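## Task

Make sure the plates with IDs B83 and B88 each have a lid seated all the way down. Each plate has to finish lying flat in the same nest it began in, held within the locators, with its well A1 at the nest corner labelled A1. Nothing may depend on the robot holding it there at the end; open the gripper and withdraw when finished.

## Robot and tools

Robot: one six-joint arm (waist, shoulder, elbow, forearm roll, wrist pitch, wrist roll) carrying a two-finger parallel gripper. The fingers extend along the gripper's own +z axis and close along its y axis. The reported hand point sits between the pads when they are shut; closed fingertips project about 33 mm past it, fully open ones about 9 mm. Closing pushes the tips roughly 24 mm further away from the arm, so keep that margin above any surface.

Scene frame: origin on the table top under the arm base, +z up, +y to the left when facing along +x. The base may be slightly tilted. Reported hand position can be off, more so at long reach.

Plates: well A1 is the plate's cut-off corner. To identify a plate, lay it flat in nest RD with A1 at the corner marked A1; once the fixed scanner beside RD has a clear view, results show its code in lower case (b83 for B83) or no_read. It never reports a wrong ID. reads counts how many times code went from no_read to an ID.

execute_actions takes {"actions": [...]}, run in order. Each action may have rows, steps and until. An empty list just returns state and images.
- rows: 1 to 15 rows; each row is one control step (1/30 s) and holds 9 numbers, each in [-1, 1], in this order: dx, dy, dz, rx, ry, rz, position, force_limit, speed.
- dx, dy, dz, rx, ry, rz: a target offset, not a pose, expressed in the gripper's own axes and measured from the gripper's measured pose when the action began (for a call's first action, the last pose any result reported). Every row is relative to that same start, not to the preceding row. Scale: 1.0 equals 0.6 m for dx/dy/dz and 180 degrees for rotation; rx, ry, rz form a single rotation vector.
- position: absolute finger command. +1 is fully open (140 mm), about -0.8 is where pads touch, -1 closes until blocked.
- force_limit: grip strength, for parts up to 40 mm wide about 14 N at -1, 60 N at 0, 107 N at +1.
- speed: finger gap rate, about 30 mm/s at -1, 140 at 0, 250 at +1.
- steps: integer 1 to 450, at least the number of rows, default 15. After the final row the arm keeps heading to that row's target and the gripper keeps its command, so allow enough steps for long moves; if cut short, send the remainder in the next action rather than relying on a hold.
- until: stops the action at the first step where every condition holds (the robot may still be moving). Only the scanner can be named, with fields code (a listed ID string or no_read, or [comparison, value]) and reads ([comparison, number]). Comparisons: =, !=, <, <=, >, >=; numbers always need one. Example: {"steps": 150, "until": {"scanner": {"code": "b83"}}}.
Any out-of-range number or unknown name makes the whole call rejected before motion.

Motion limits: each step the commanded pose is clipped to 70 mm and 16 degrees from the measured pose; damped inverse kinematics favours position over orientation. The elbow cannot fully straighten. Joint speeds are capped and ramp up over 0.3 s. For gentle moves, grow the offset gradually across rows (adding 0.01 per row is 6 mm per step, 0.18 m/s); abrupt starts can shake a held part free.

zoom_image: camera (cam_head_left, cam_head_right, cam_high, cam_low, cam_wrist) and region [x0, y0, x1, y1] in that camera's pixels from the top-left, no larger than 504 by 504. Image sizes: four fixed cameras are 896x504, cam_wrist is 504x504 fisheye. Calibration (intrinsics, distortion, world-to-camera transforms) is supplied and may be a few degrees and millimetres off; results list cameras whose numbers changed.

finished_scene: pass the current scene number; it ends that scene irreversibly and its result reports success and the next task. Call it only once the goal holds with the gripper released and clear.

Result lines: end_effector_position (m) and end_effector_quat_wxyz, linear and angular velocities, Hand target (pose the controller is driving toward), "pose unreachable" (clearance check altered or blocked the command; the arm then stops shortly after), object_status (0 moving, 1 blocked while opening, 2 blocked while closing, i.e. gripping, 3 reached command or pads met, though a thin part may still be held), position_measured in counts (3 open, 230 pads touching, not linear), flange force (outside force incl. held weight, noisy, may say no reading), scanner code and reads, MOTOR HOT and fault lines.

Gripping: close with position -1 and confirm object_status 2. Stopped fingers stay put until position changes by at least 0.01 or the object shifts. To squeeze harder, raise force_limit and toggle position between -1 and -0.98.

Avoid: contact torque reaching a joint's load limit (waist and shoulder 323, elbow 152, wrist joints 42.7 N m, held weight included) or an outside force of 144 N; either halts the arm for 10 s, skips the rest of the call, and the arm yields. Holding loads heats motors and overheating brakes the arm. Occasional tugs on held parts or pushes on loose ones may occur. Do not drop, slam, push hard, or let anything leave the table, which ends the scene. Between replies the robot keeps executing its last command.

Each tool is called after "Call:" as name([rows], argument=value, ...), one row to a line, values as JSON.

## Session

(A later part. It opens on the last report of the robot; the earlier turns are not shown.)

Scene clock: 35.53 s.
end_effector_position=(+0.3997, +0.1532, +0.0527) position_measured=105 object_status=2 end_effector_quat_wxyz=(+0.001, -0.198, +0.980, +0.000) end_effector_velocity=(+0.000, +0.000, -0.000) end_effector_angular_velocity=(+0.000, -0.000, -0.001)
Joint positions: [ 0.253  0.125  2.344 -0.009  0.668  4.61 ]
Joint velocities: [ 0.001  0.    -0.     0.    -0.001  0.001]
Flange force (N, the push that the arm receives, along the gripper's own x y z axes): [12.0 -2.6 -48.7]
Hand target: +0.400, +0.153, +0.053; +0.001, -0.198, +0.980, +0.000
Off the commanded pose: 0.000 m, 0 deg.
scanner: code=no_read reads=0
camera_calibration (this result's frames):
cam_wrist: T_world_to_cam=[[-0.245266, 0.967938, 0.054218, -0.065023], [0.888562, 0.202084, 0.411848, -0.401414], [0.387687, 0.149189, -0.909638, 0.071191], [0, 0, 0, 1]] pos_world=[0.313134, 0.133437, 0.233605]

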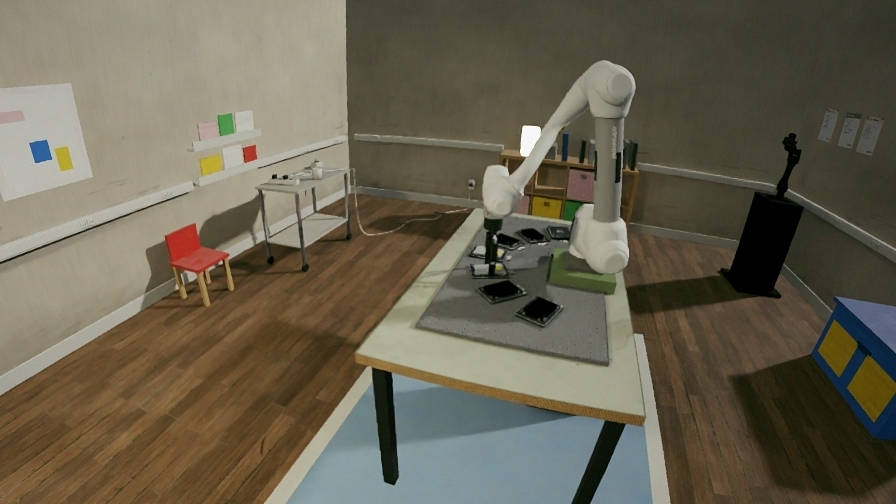

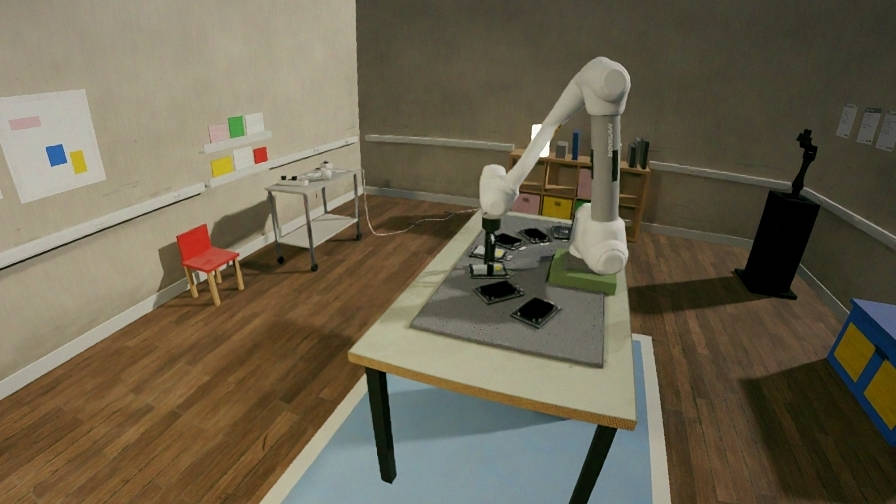

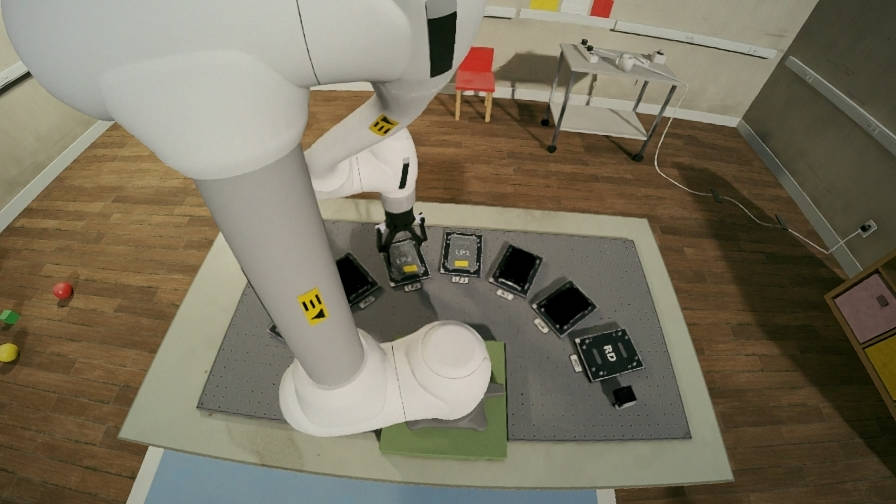

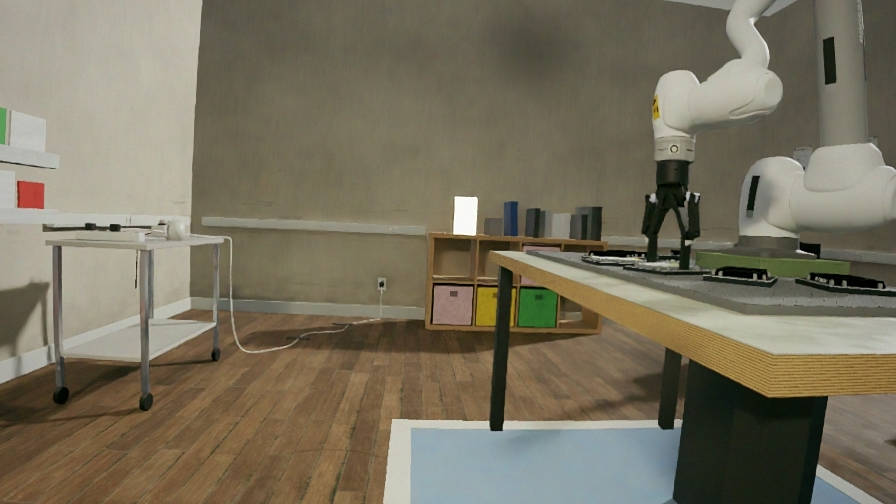

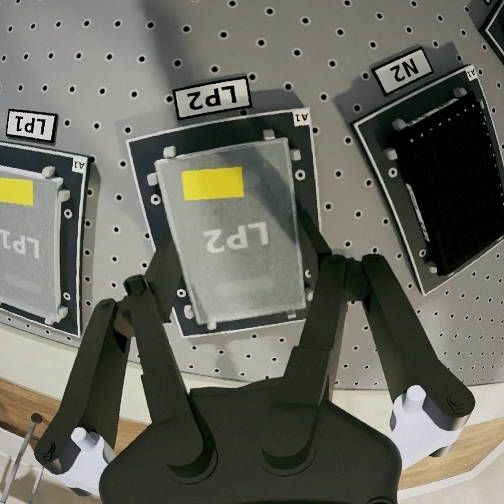

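Call:
execute_actions([
  {"rows": [[0,0,-0.001,0,0,0,-1,0.0,-0.6],[0,0,-0.002,0,0,0,-1,0.0,-0.6],[0,0,-0.004,0,0,0,-1,0.0,-0.6],[0,0,-0.007,0,0,0,-1,0.0,-0.6],[0,0,-0.011,0,0,0,-1,0.0,-0.6],[0,0,-0.016,0,0,0,-1,0.0,-0.6],[0,0,-0.021,0,0,0,-1,0.0,-0.6],[0,0,-0.026,0,0,0,-1,0.0,-0.6],[0,0,-0.031,0,0,0,-1,0.0,-0.6],[0,0,-0.035,0,0,0,-1,0.0,-0.6],[0,0,-0.0372,0,0,0,-1,0.0,-0.6]], "steps": 22},
])

Scene clock: 36.53 s.
end_effector_position=(+0.3996, +0.1532, +0.0750) position_measured=105 object_status=2 end_effector_quat_wxyz=(+0.001, -0.198, +0.980, +0.000) end_effector_velocity=(+0.001, -0.000, +0.001) end_effector_angular_velocity=(-0.001, -0.002, +0.004)
Joint positions: [ 0.253  0.087  2.328 -0.009  0.723  4.61 ]
Joint velocities: [-0.    -0.002 -0.001 -0.003  0.001 -0.002]
Flange force (N, the push that the arm receives, along the gripper's own x y z axes): [1.4 -4.1 3.4]
Hand target: +0.400, +0.153, +0.075; +0.001, -0.198, +0.980, +0.000
Off the commanded pose: 0.000 m, 0 deg.
scanner: code=no_read reads=0
camera_calibration (this result's frames):
cam_wrist: T_world_to_cam=[[-0.245224, 0.967952, 0.0541696, -0.0662103], [0.888579, 0.202068, 0.41182, -0.410536], [0.387676, 0.149122, -0.909654, 0.0915229], [0, 0, 0, 1]] pos_world=[0.313076, 0.133397, 0.255907]

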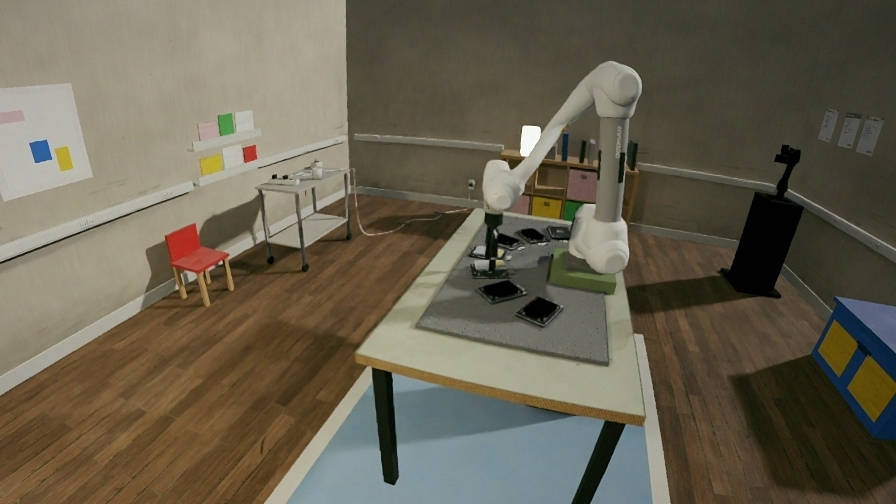

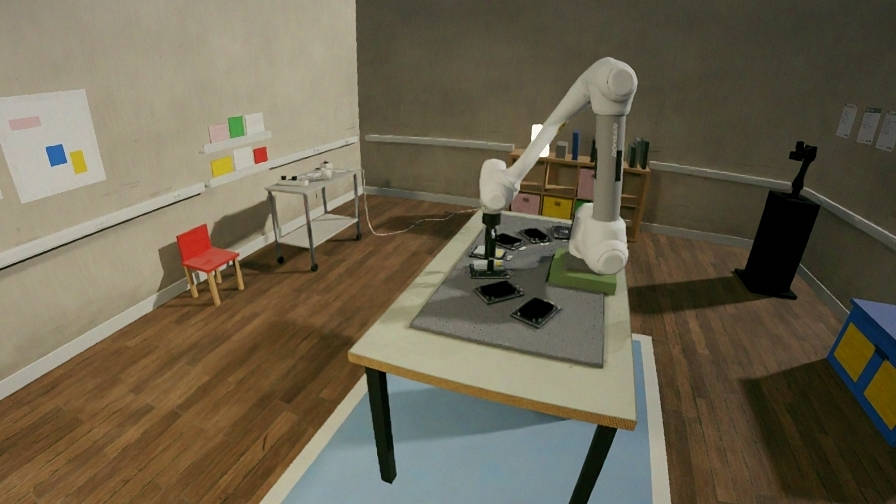

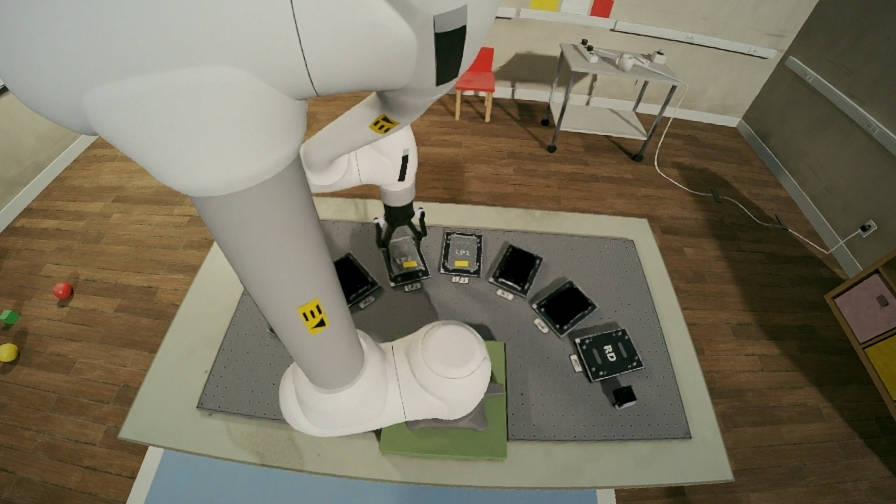

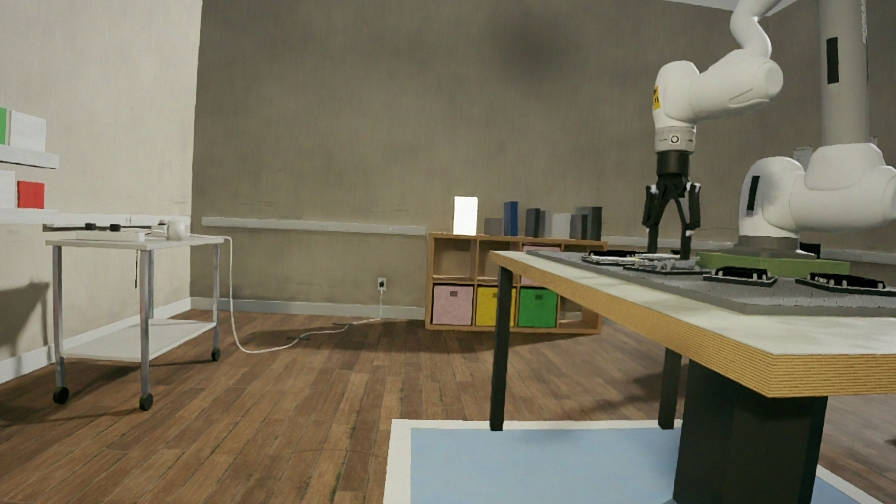

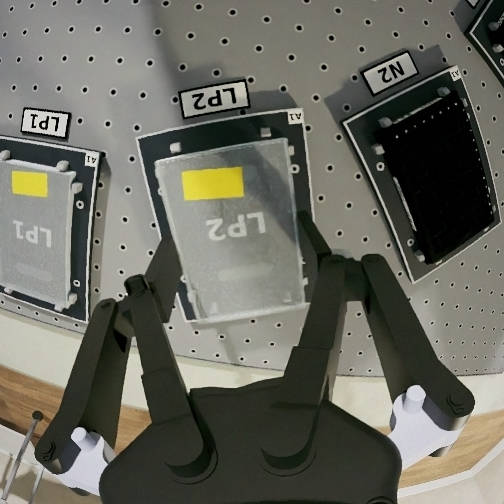

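Call:
zoom_image(camera="cam_wrist", region=[110, 80, 350, 340])

Call:
zoom_image(camera="cam_wrist", region=[320, 40, 504, 300])

Call:
zoom_image(camera="cam_low", region=[560, 200, 896, 320])

Region (110, 80, 350, 340) of cam_wrist's 504x504 image, scaled by 1.938, with more detail than that image has; it fills the left 465 columns of this view, and the rest is white.

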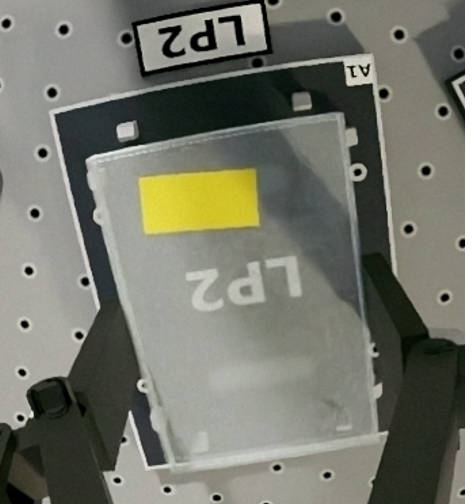

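Region (320, 40, 504, 300) of cam_wrist's 504x504 image, scaled by 1.938, with more detail than that image has; it fills the left 357 columns of this view, and the rest is white.

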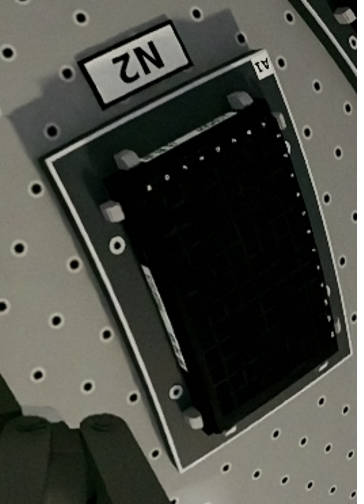

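Region (560, 200, 896, 320) of cam_low's 896x504 image, scaled by 1.500, with more detail than that image has; it fills the top 180 rows of this view, and the rest is white.

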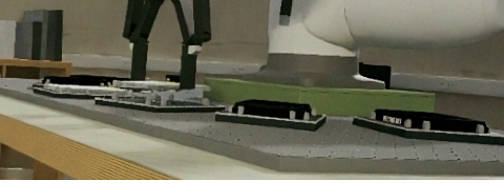

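Call:
execute_actions([
  {"rows": [[0.0004,0.0037,-0.001,0,0,-0.0016,-1,0,-0.6],[0.0014,0.0143,-0.003,0,0,-0.0062,-1,0,-0.6],[0.0029,0.0307,-0.005,0,0,-0.0133,-1,0,-0.6],[0.005,0.0517,-0.007,0,0,-0.0224,-1,0,-0.6],[0.0073,0.0765,-0.008,0,0,-0.0331,-1,0,-0.6],[0.01,0.1038,-0.008,0,0,-0.045,-1,0,-0.6],[0.0128,0.1328,-0.008,0,0,-0.0575,-1,0,-0.6],[0.0156,0.1622,-0.008,0,0,-0.0703,-1,0,-0.6],[0.0184,0.1912,-0.008,0,0,-0.0828,-1,0,-0.6],[0.021,0.2185,-0.008,0,0,-0.0947,-1,0,-0.6],[0.0234,0.2433,-0.008,0,0,-0.1054,-1,0,-0.6],[0.0254,0.2643,-0.007,0,0,-0.1145,-1,0,-0.6],[0.027,0.2807,-0.005,0,0,-0.1216,-1,0,-0.6],[0.028,0.2913,-0.002,0,0,-0.1262,-1,0,-0.6],[0.0283,0.295,0,0,0,-0.1278,-1,0,-0.6]], "steps": 40},
])

Scene clock: 39.77 s.
end_effector_position=(+0.3149, +0.3100, +0.0751) position_measured=105 object_status=2 end_effector_quat_wxyz=(+0.001, -0.390, +0.921, +0.000) end_effector_velocity=(+0.000, -0.000, +0.000) end_effector_angular_velocity=(-0.000, +0.000, -0.001)
Joint positions: [ 0.668  0.11   2.303 -0.009  0.727  4.623]
Joint velocities: [-0.    -0.    -0.     0.     0.     0.001]
Flange force (N, the push that the arm receives, along the gripper's own x y z axes): [2.1 -3.8 6.5]
Hand target: +0.315, +0.310, +0.075; +0.001, -0.390, +0.921, +0.000
Off the commanded pose: 0.000 m, 0 deg.
scanner: code=no_read reads=0
camera_calibration (this result's frames):
cam_wrist: T_world_to_cam=[[-0.604, 0.795141, 0.0541796, -0.0722375], [0.738853, 0.533162, 0.41211, -0.422545], [0.298799, 0.288945, -0.909522, 0.0857486], [0, 0, 0, 1]] pos_world=[0.242945, 0.257947, 0.256039]

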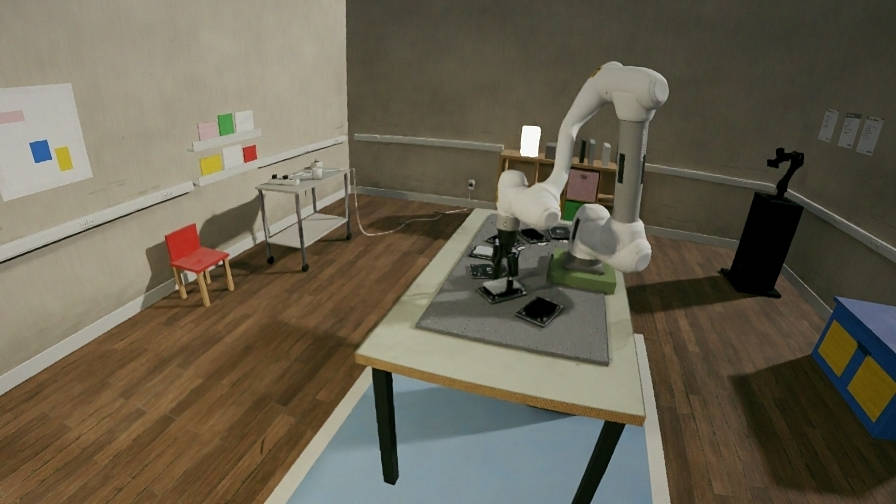

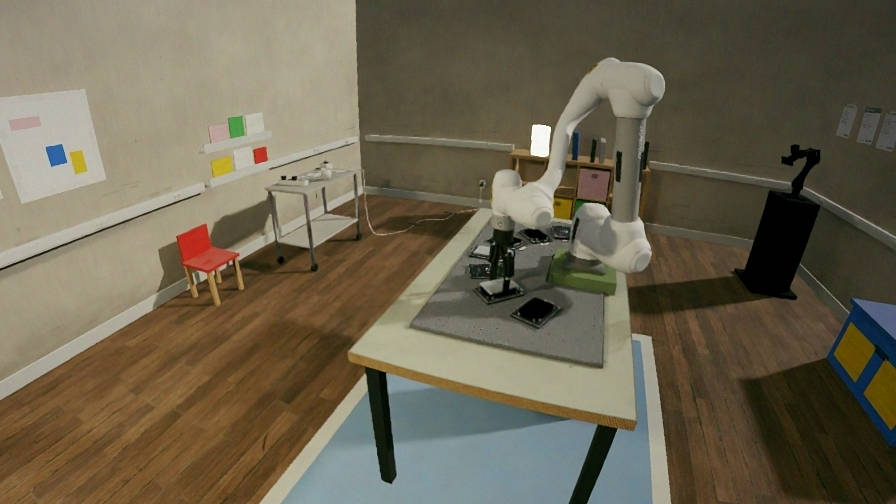

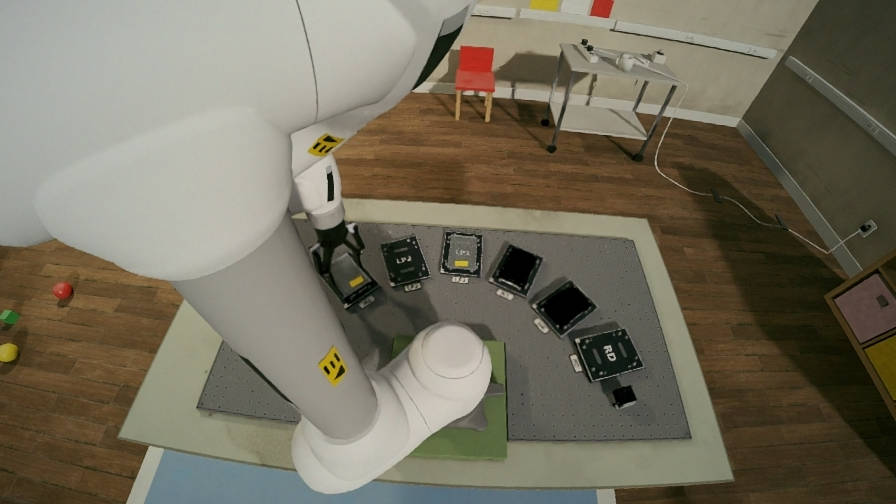

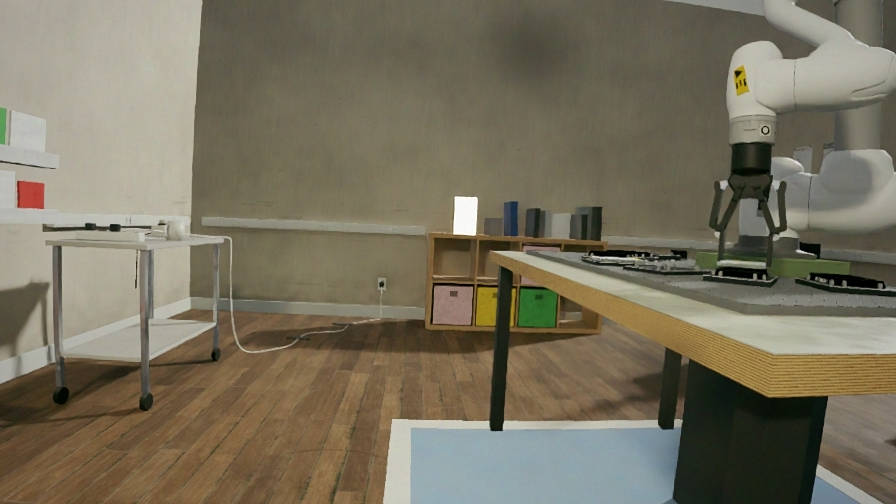

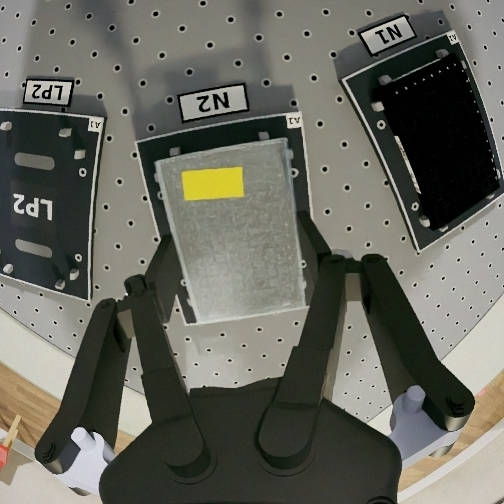

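Call:
zoom_image(camera="cam_wrist", region=[110, 80, 350, 340])

Call:
zoom_image(camera="cam_low", region=[680, 220, 820, 300])

Region (110, 80, 350, 340) of cam_wrist's 504x504 image, scaled by 1.938, with more detail than that image has; it fills the left 465 columns of this view, and the rest is white.

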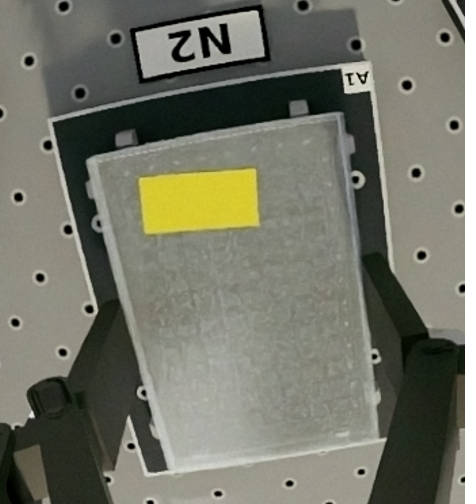

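Region (680, 220, 820, 300) of cam_low's 896x504 image, scaled by 3.600, with more detail than that image has; it fills the top 288 rows of this view, and the rest is white.

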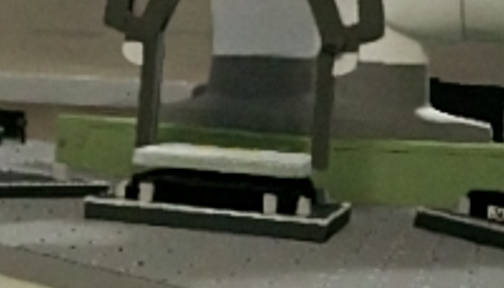

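Call:
zoom_image(camera="cam_wrist", region=[125, 100, 225, 200])

Call:
zoom_image(camera="cam_wrist", region=[230, 95, 330, 195])

Region (125, 100, 225, 200) of cam_wrist's 504x504 image, scaled by 5.040, with more detail than that image has.

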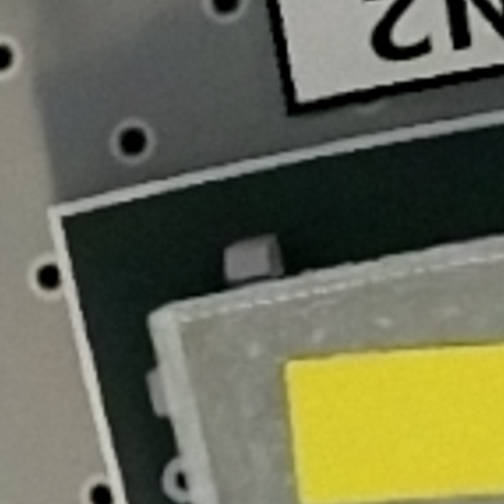

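Region (230, 95, 330, 195) of cam_wrist's 504x504 image, scaled by 5.040, with more detail than that image has.

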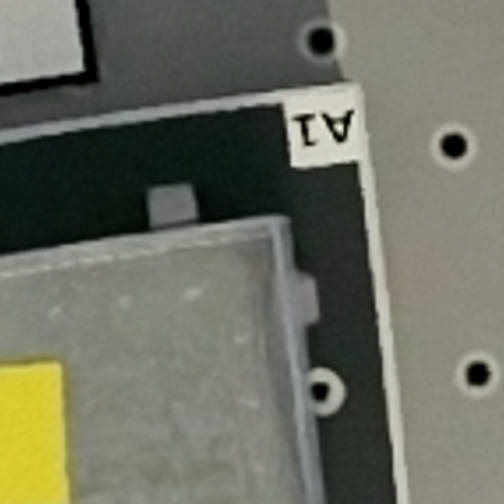

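Call:
execute_actions([
  {"rows": [[-0.0015,-0.0007,0,0,0,0,-1,0,-0.6],[-0.003,-0.0015,0,0,0,0,-1,0,-0.6],[-0.0044,-0.0022,0,0,0,0,-1,0,-0.6]], "steps": 12},
])

Call:
zoom_image(camera="cam_wrist", region=[110, 80, 350, 340])

Scene clock: 41.20 s.
end_effector_position=(+0.3177, +0.3110, +0.0751) position_measured=105 object_status=2 end_effector_quat_wxyz=(+0.001, -0.390, +0.921, +0.000) end_effector_velocity=(+0.000, +0.000, +0.000) end_effector_angular_velocity=(-0.001, -0.000, +0.002)
Joint positions: [ 0.665  0.114  2.299 -0.009  0.727  4.62 ]
Joint velocities: [-0.     0.001 -0.001 -0.001  0.001 -0.001]
Flange force (N, the push that the arm receives, along the gripper's own x y z axes): [3.6 -5.5 5.1]
Hand target: +0.318, +0.311, +0.075; +0.001, -0.390, +0.921, +0.000
Off the commanded pose: 0.000 m, 0 deg.
scanner: code=no_read reads=0
camera_calibration (this result's frames):
cam_wrist: T_world_to_cam=[[-0.60403, 0.795119, 0.0541639, -0.0713354], [0.738819, 0.533186, 0.41214, -0.425103], [0.298821, 0.288963, -0.909509, 0.0846326], [0, 0, 0, 1]] pos_world=[0.245695, 0.258923, 0.25604]

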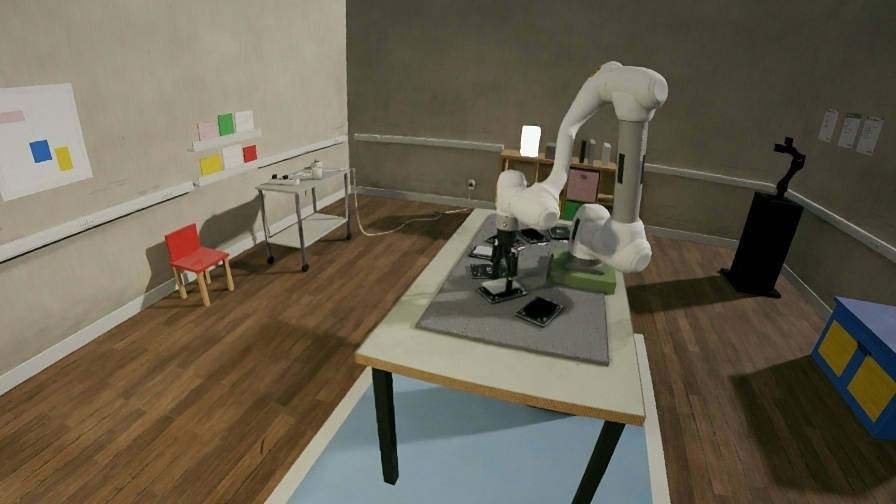

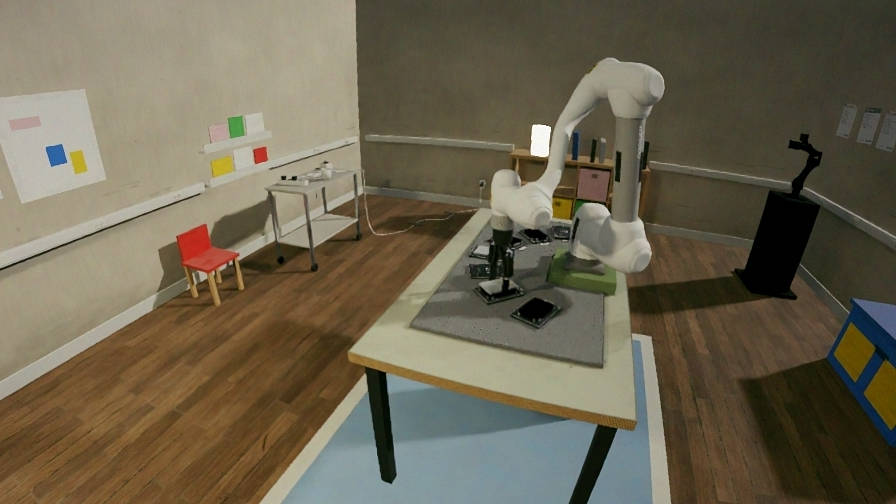

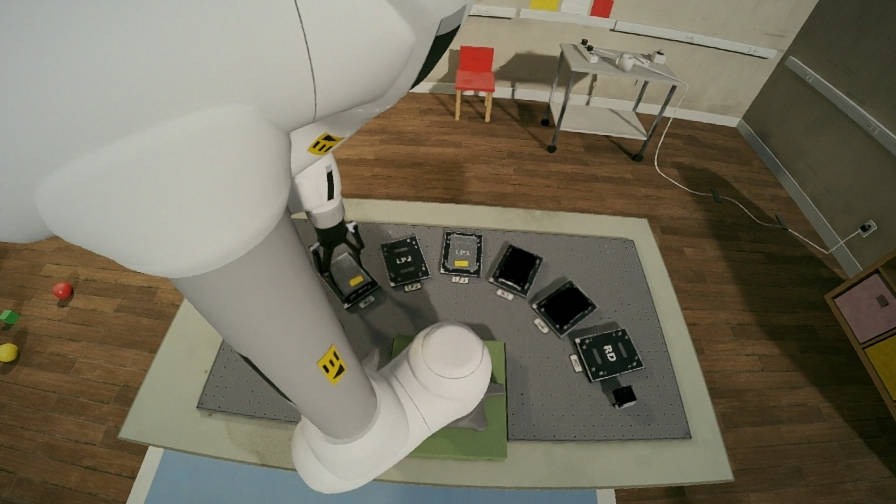

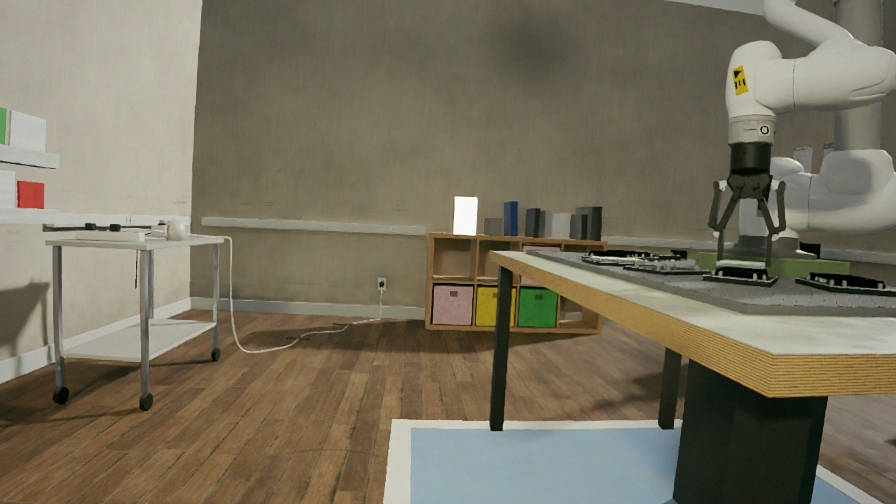

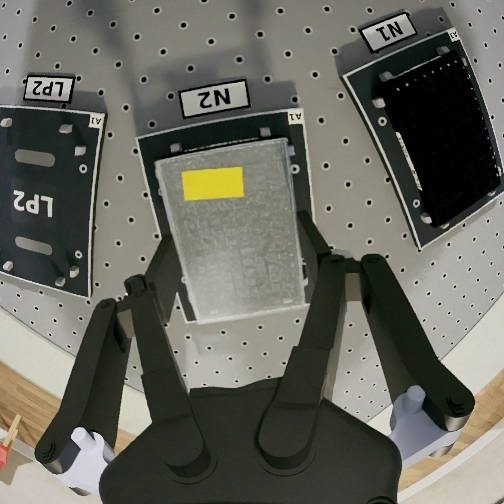

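Region (110, 80, 350, 340) of cam_wrist's 504x504 image, scaled by 1.938, with more detail than that image has; it fills the left 465 columns of this view, and the rest is white.

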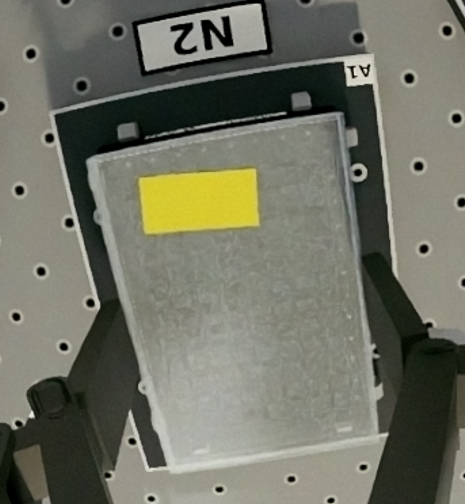

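Call:
execute_actions([
  {"rows": [[0,0,0.002,0,0,0,-1,0,-0.6],[0,0,0.004,0,0,0,-1,0,-0.6],[0,0,0.006,0,0,0,-1,0,-0.6],[0,0,0.008,0,0,0,-1,0,-0.6],[0,0,0.01,0,0,0,-1,0,-0.6]], "steps": 13},
])

Call:
zoom_image(camera="cam_wrist", region=[110, 80, 350, 340])

Call:
zoom_image(camera="cam_low", region=[690, 235, 790, 295])

Scene clock: 41.73 s.
end_effector_position=(+0.3177, +0.3110, +0.0692) position_measured=105 object_status=2 end_effector_quat_wxyz=(+0.001, -0.390, +0.921, +0.000) end_effector_velocity=(-0.000, -0.000, -0.001) end_effector_angular_velocity=(-0.000, -0.000, +0.001)
Joint positions: [ 0.665  0.124  2.303 -0.009  0.713  4.62 ]
Joint velocities: [ 0.     0.001  0.001 -0.001 -0.002 -0.001]
Flange force (N, the push that the arm receives, along the gripper's own x y z axes): [1.5 -0.2 5.6]
Hand target: +0.318, +0.311, +0.069; +0.001, -0.390, +0.921, +0.000
Off the commanded pose: 0.000 m, 0 deg.
scanner: code=no_read reads=0
camera_calibration (this result's frames):
cam_wrist: T_world_to_cam=[[-0.604146, 0.795029, 0.0541789, -0.0709638], [0.738734, 0.533279, 0.412173, -0.422717], [0.298797, 0.289037, -0.909493, 0.0792182], [0, 0, 0, 1]] pos_world=[0.245733, 0.258947, 0.250126]

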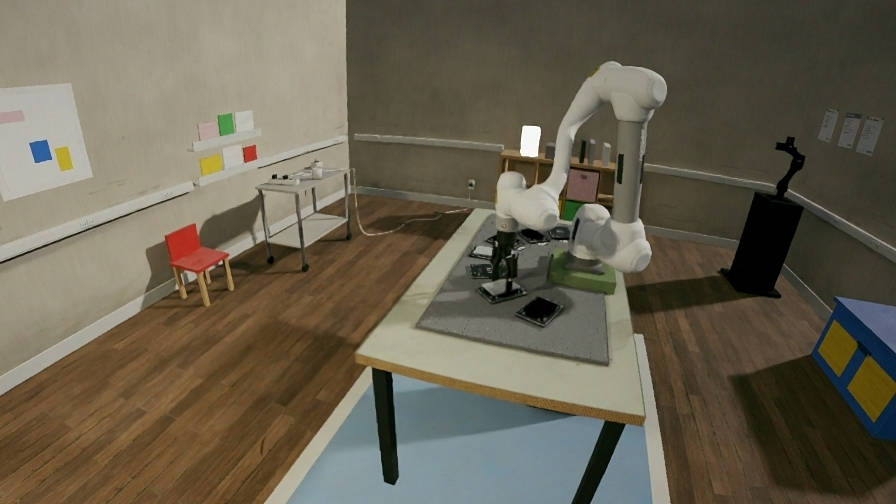

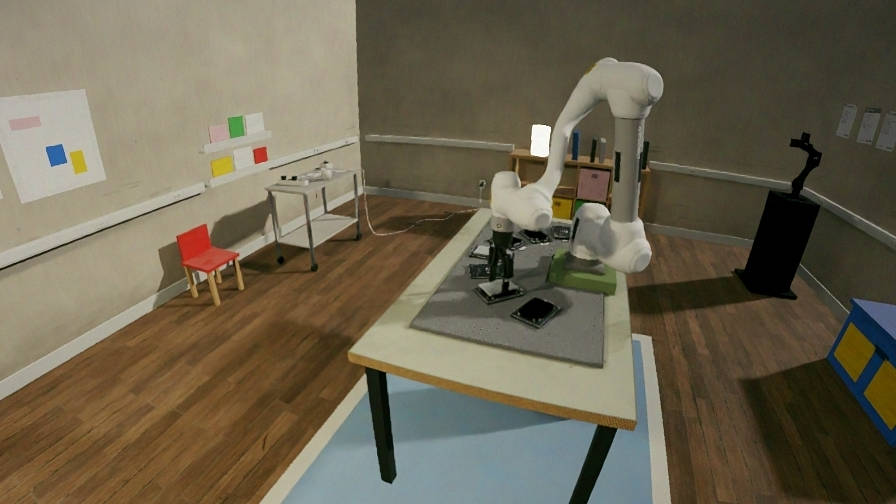

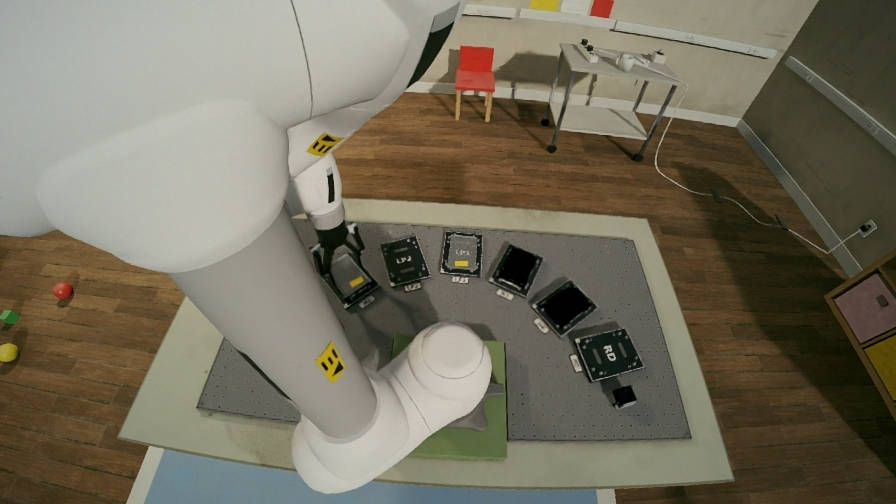

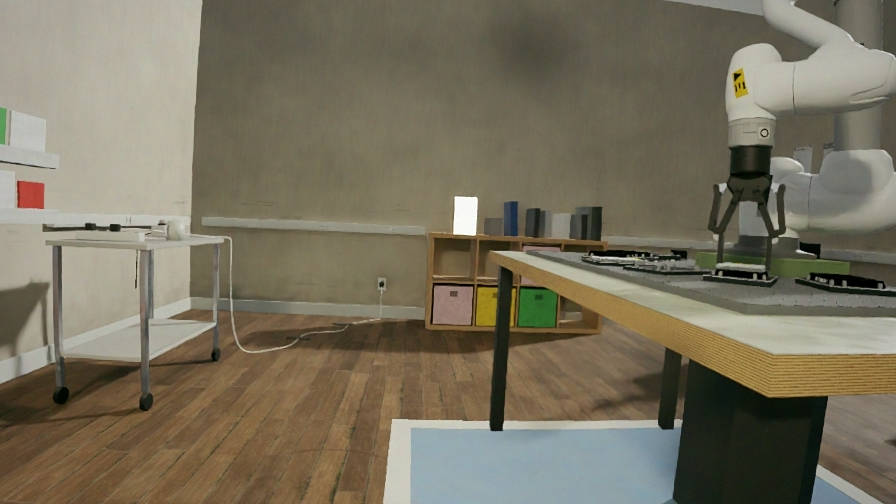

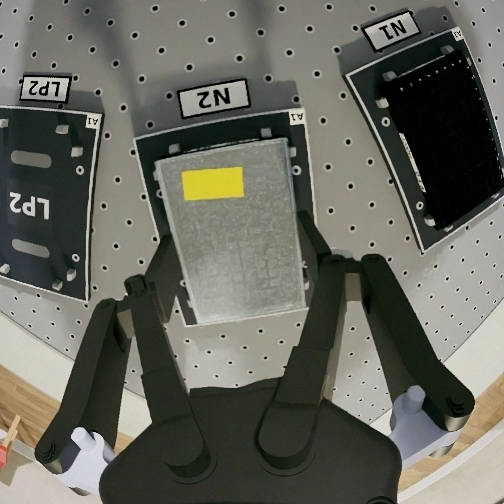

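Region (110, 80, 350, 340) of cam_wrist's 504x504 image, scaled by 1.938, with more detail than that image has; it fills the left 465 columns of this view, and the rest is white.

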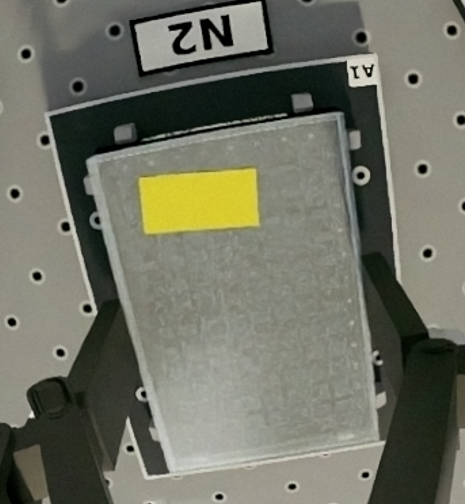

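Region (690, 235, 790, 295) of cam_low's 896x504 image, scaled by 5.040, with more detail than that image has; it fills the top 302 rows of this view, and the rest is white.

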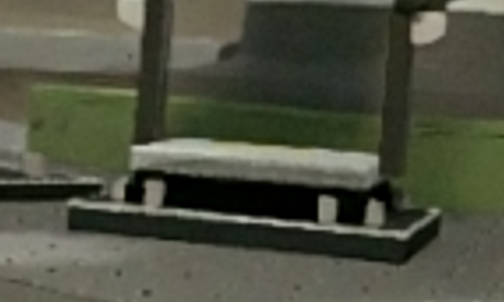

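Call:
execute_actions([
  {"rows": [[0,0,0.001,0,0,0,-1,0,-0.6],[0,0,0.002,0,0,0,-1,0,-0.6]], "steps": 8},
])

Scene clock: 42.20 s.
end_effector_position=(+0.3177, +0.3110, +0.0681) position_measured=105 object_status=2 end_effector_quat_wxyz=(+0.001, -0.390, +0.921, +0.000) end_effector_velocity=(+0.000, +0.000, -0.001) end_effector_angular_velocity=(+0.001, -0.001, -0.002)
Joint positions: [ 0.665  0.126  2.304 -0.009  0.71   4.62 ]
Joint velocities: [-0.     0.001  0.     0.    -0.002  0.001]
Flange force (N, the push that the arm receives, along the gripper's own x y z axes): [0.6 -3.0 6.2]
Hand target: +0.318, +0.311, +0.068; +0.001, -0.390, +0.921, +0.000
Off the commanded pose: 0.000 m, 0 deg.
scanner: code=no_read reads=0
camera_calibration (this result's frames):
cam_wrist: T_world_to_cam=[[-0.604155, 0.795023, 0.0541814, -0.070899], [0.738731, 0.533288, 0.412166, -0.422248], [0.298787, 0.289038, -0.909496, 0.0781801], [0, 0, 0, 1]] pos_world=[0.245735, 0.258949, 0.248983]

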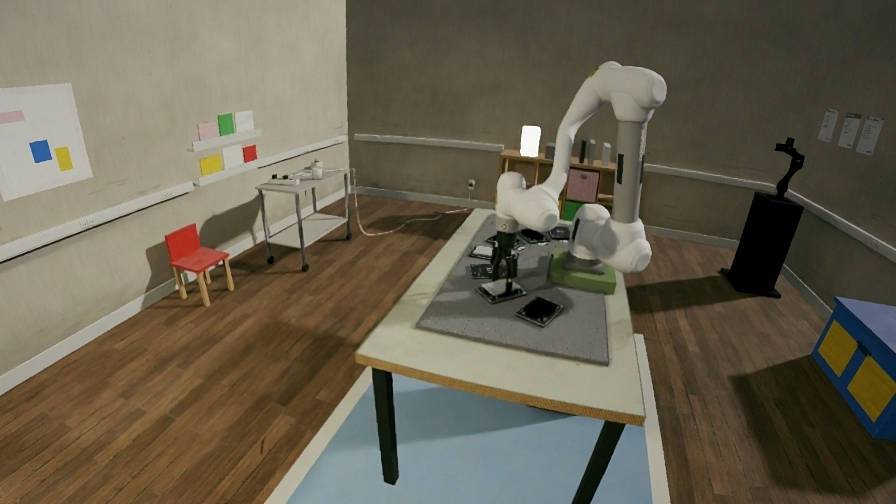

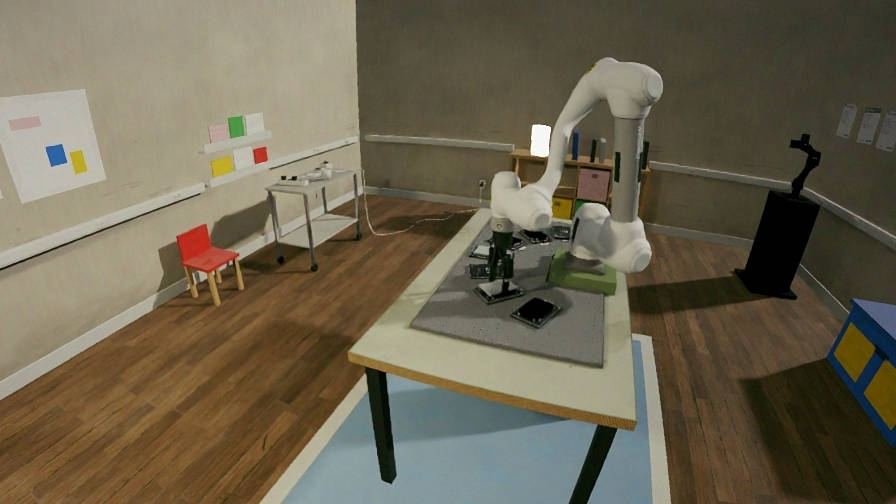

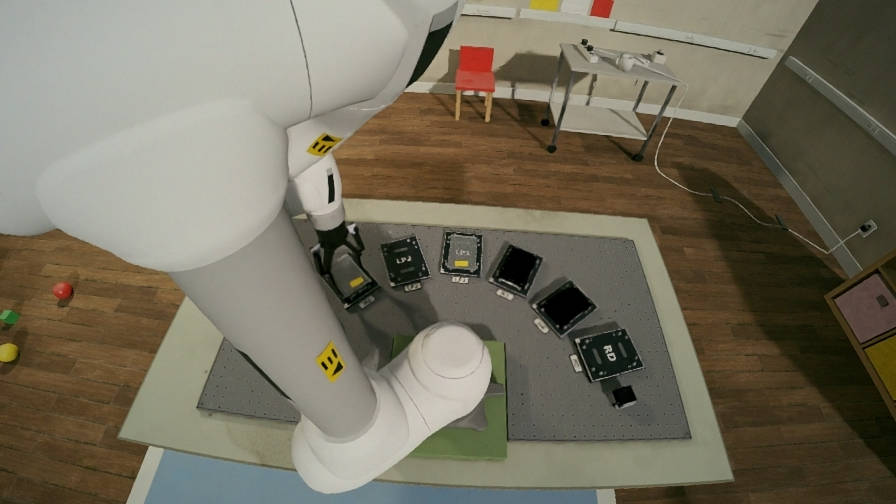

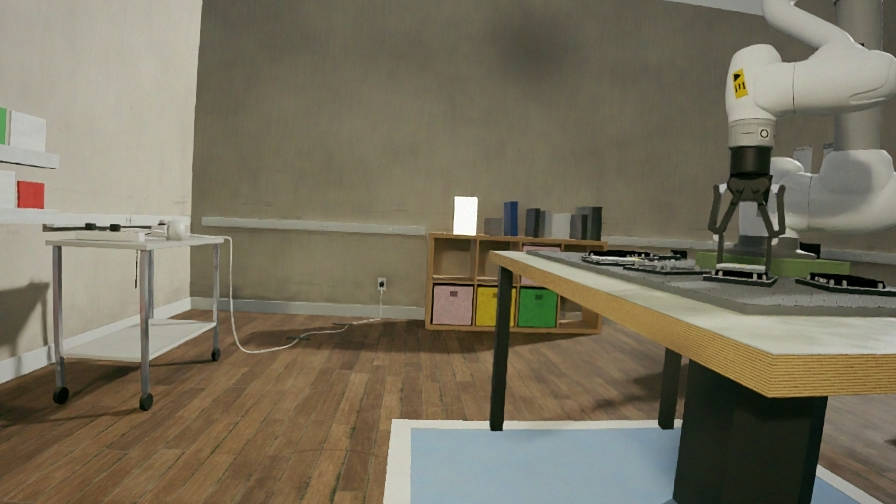

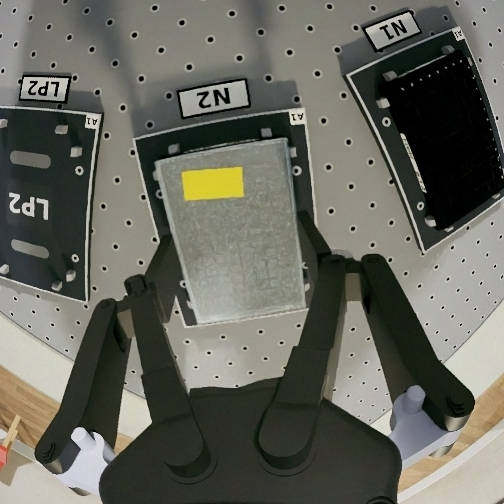

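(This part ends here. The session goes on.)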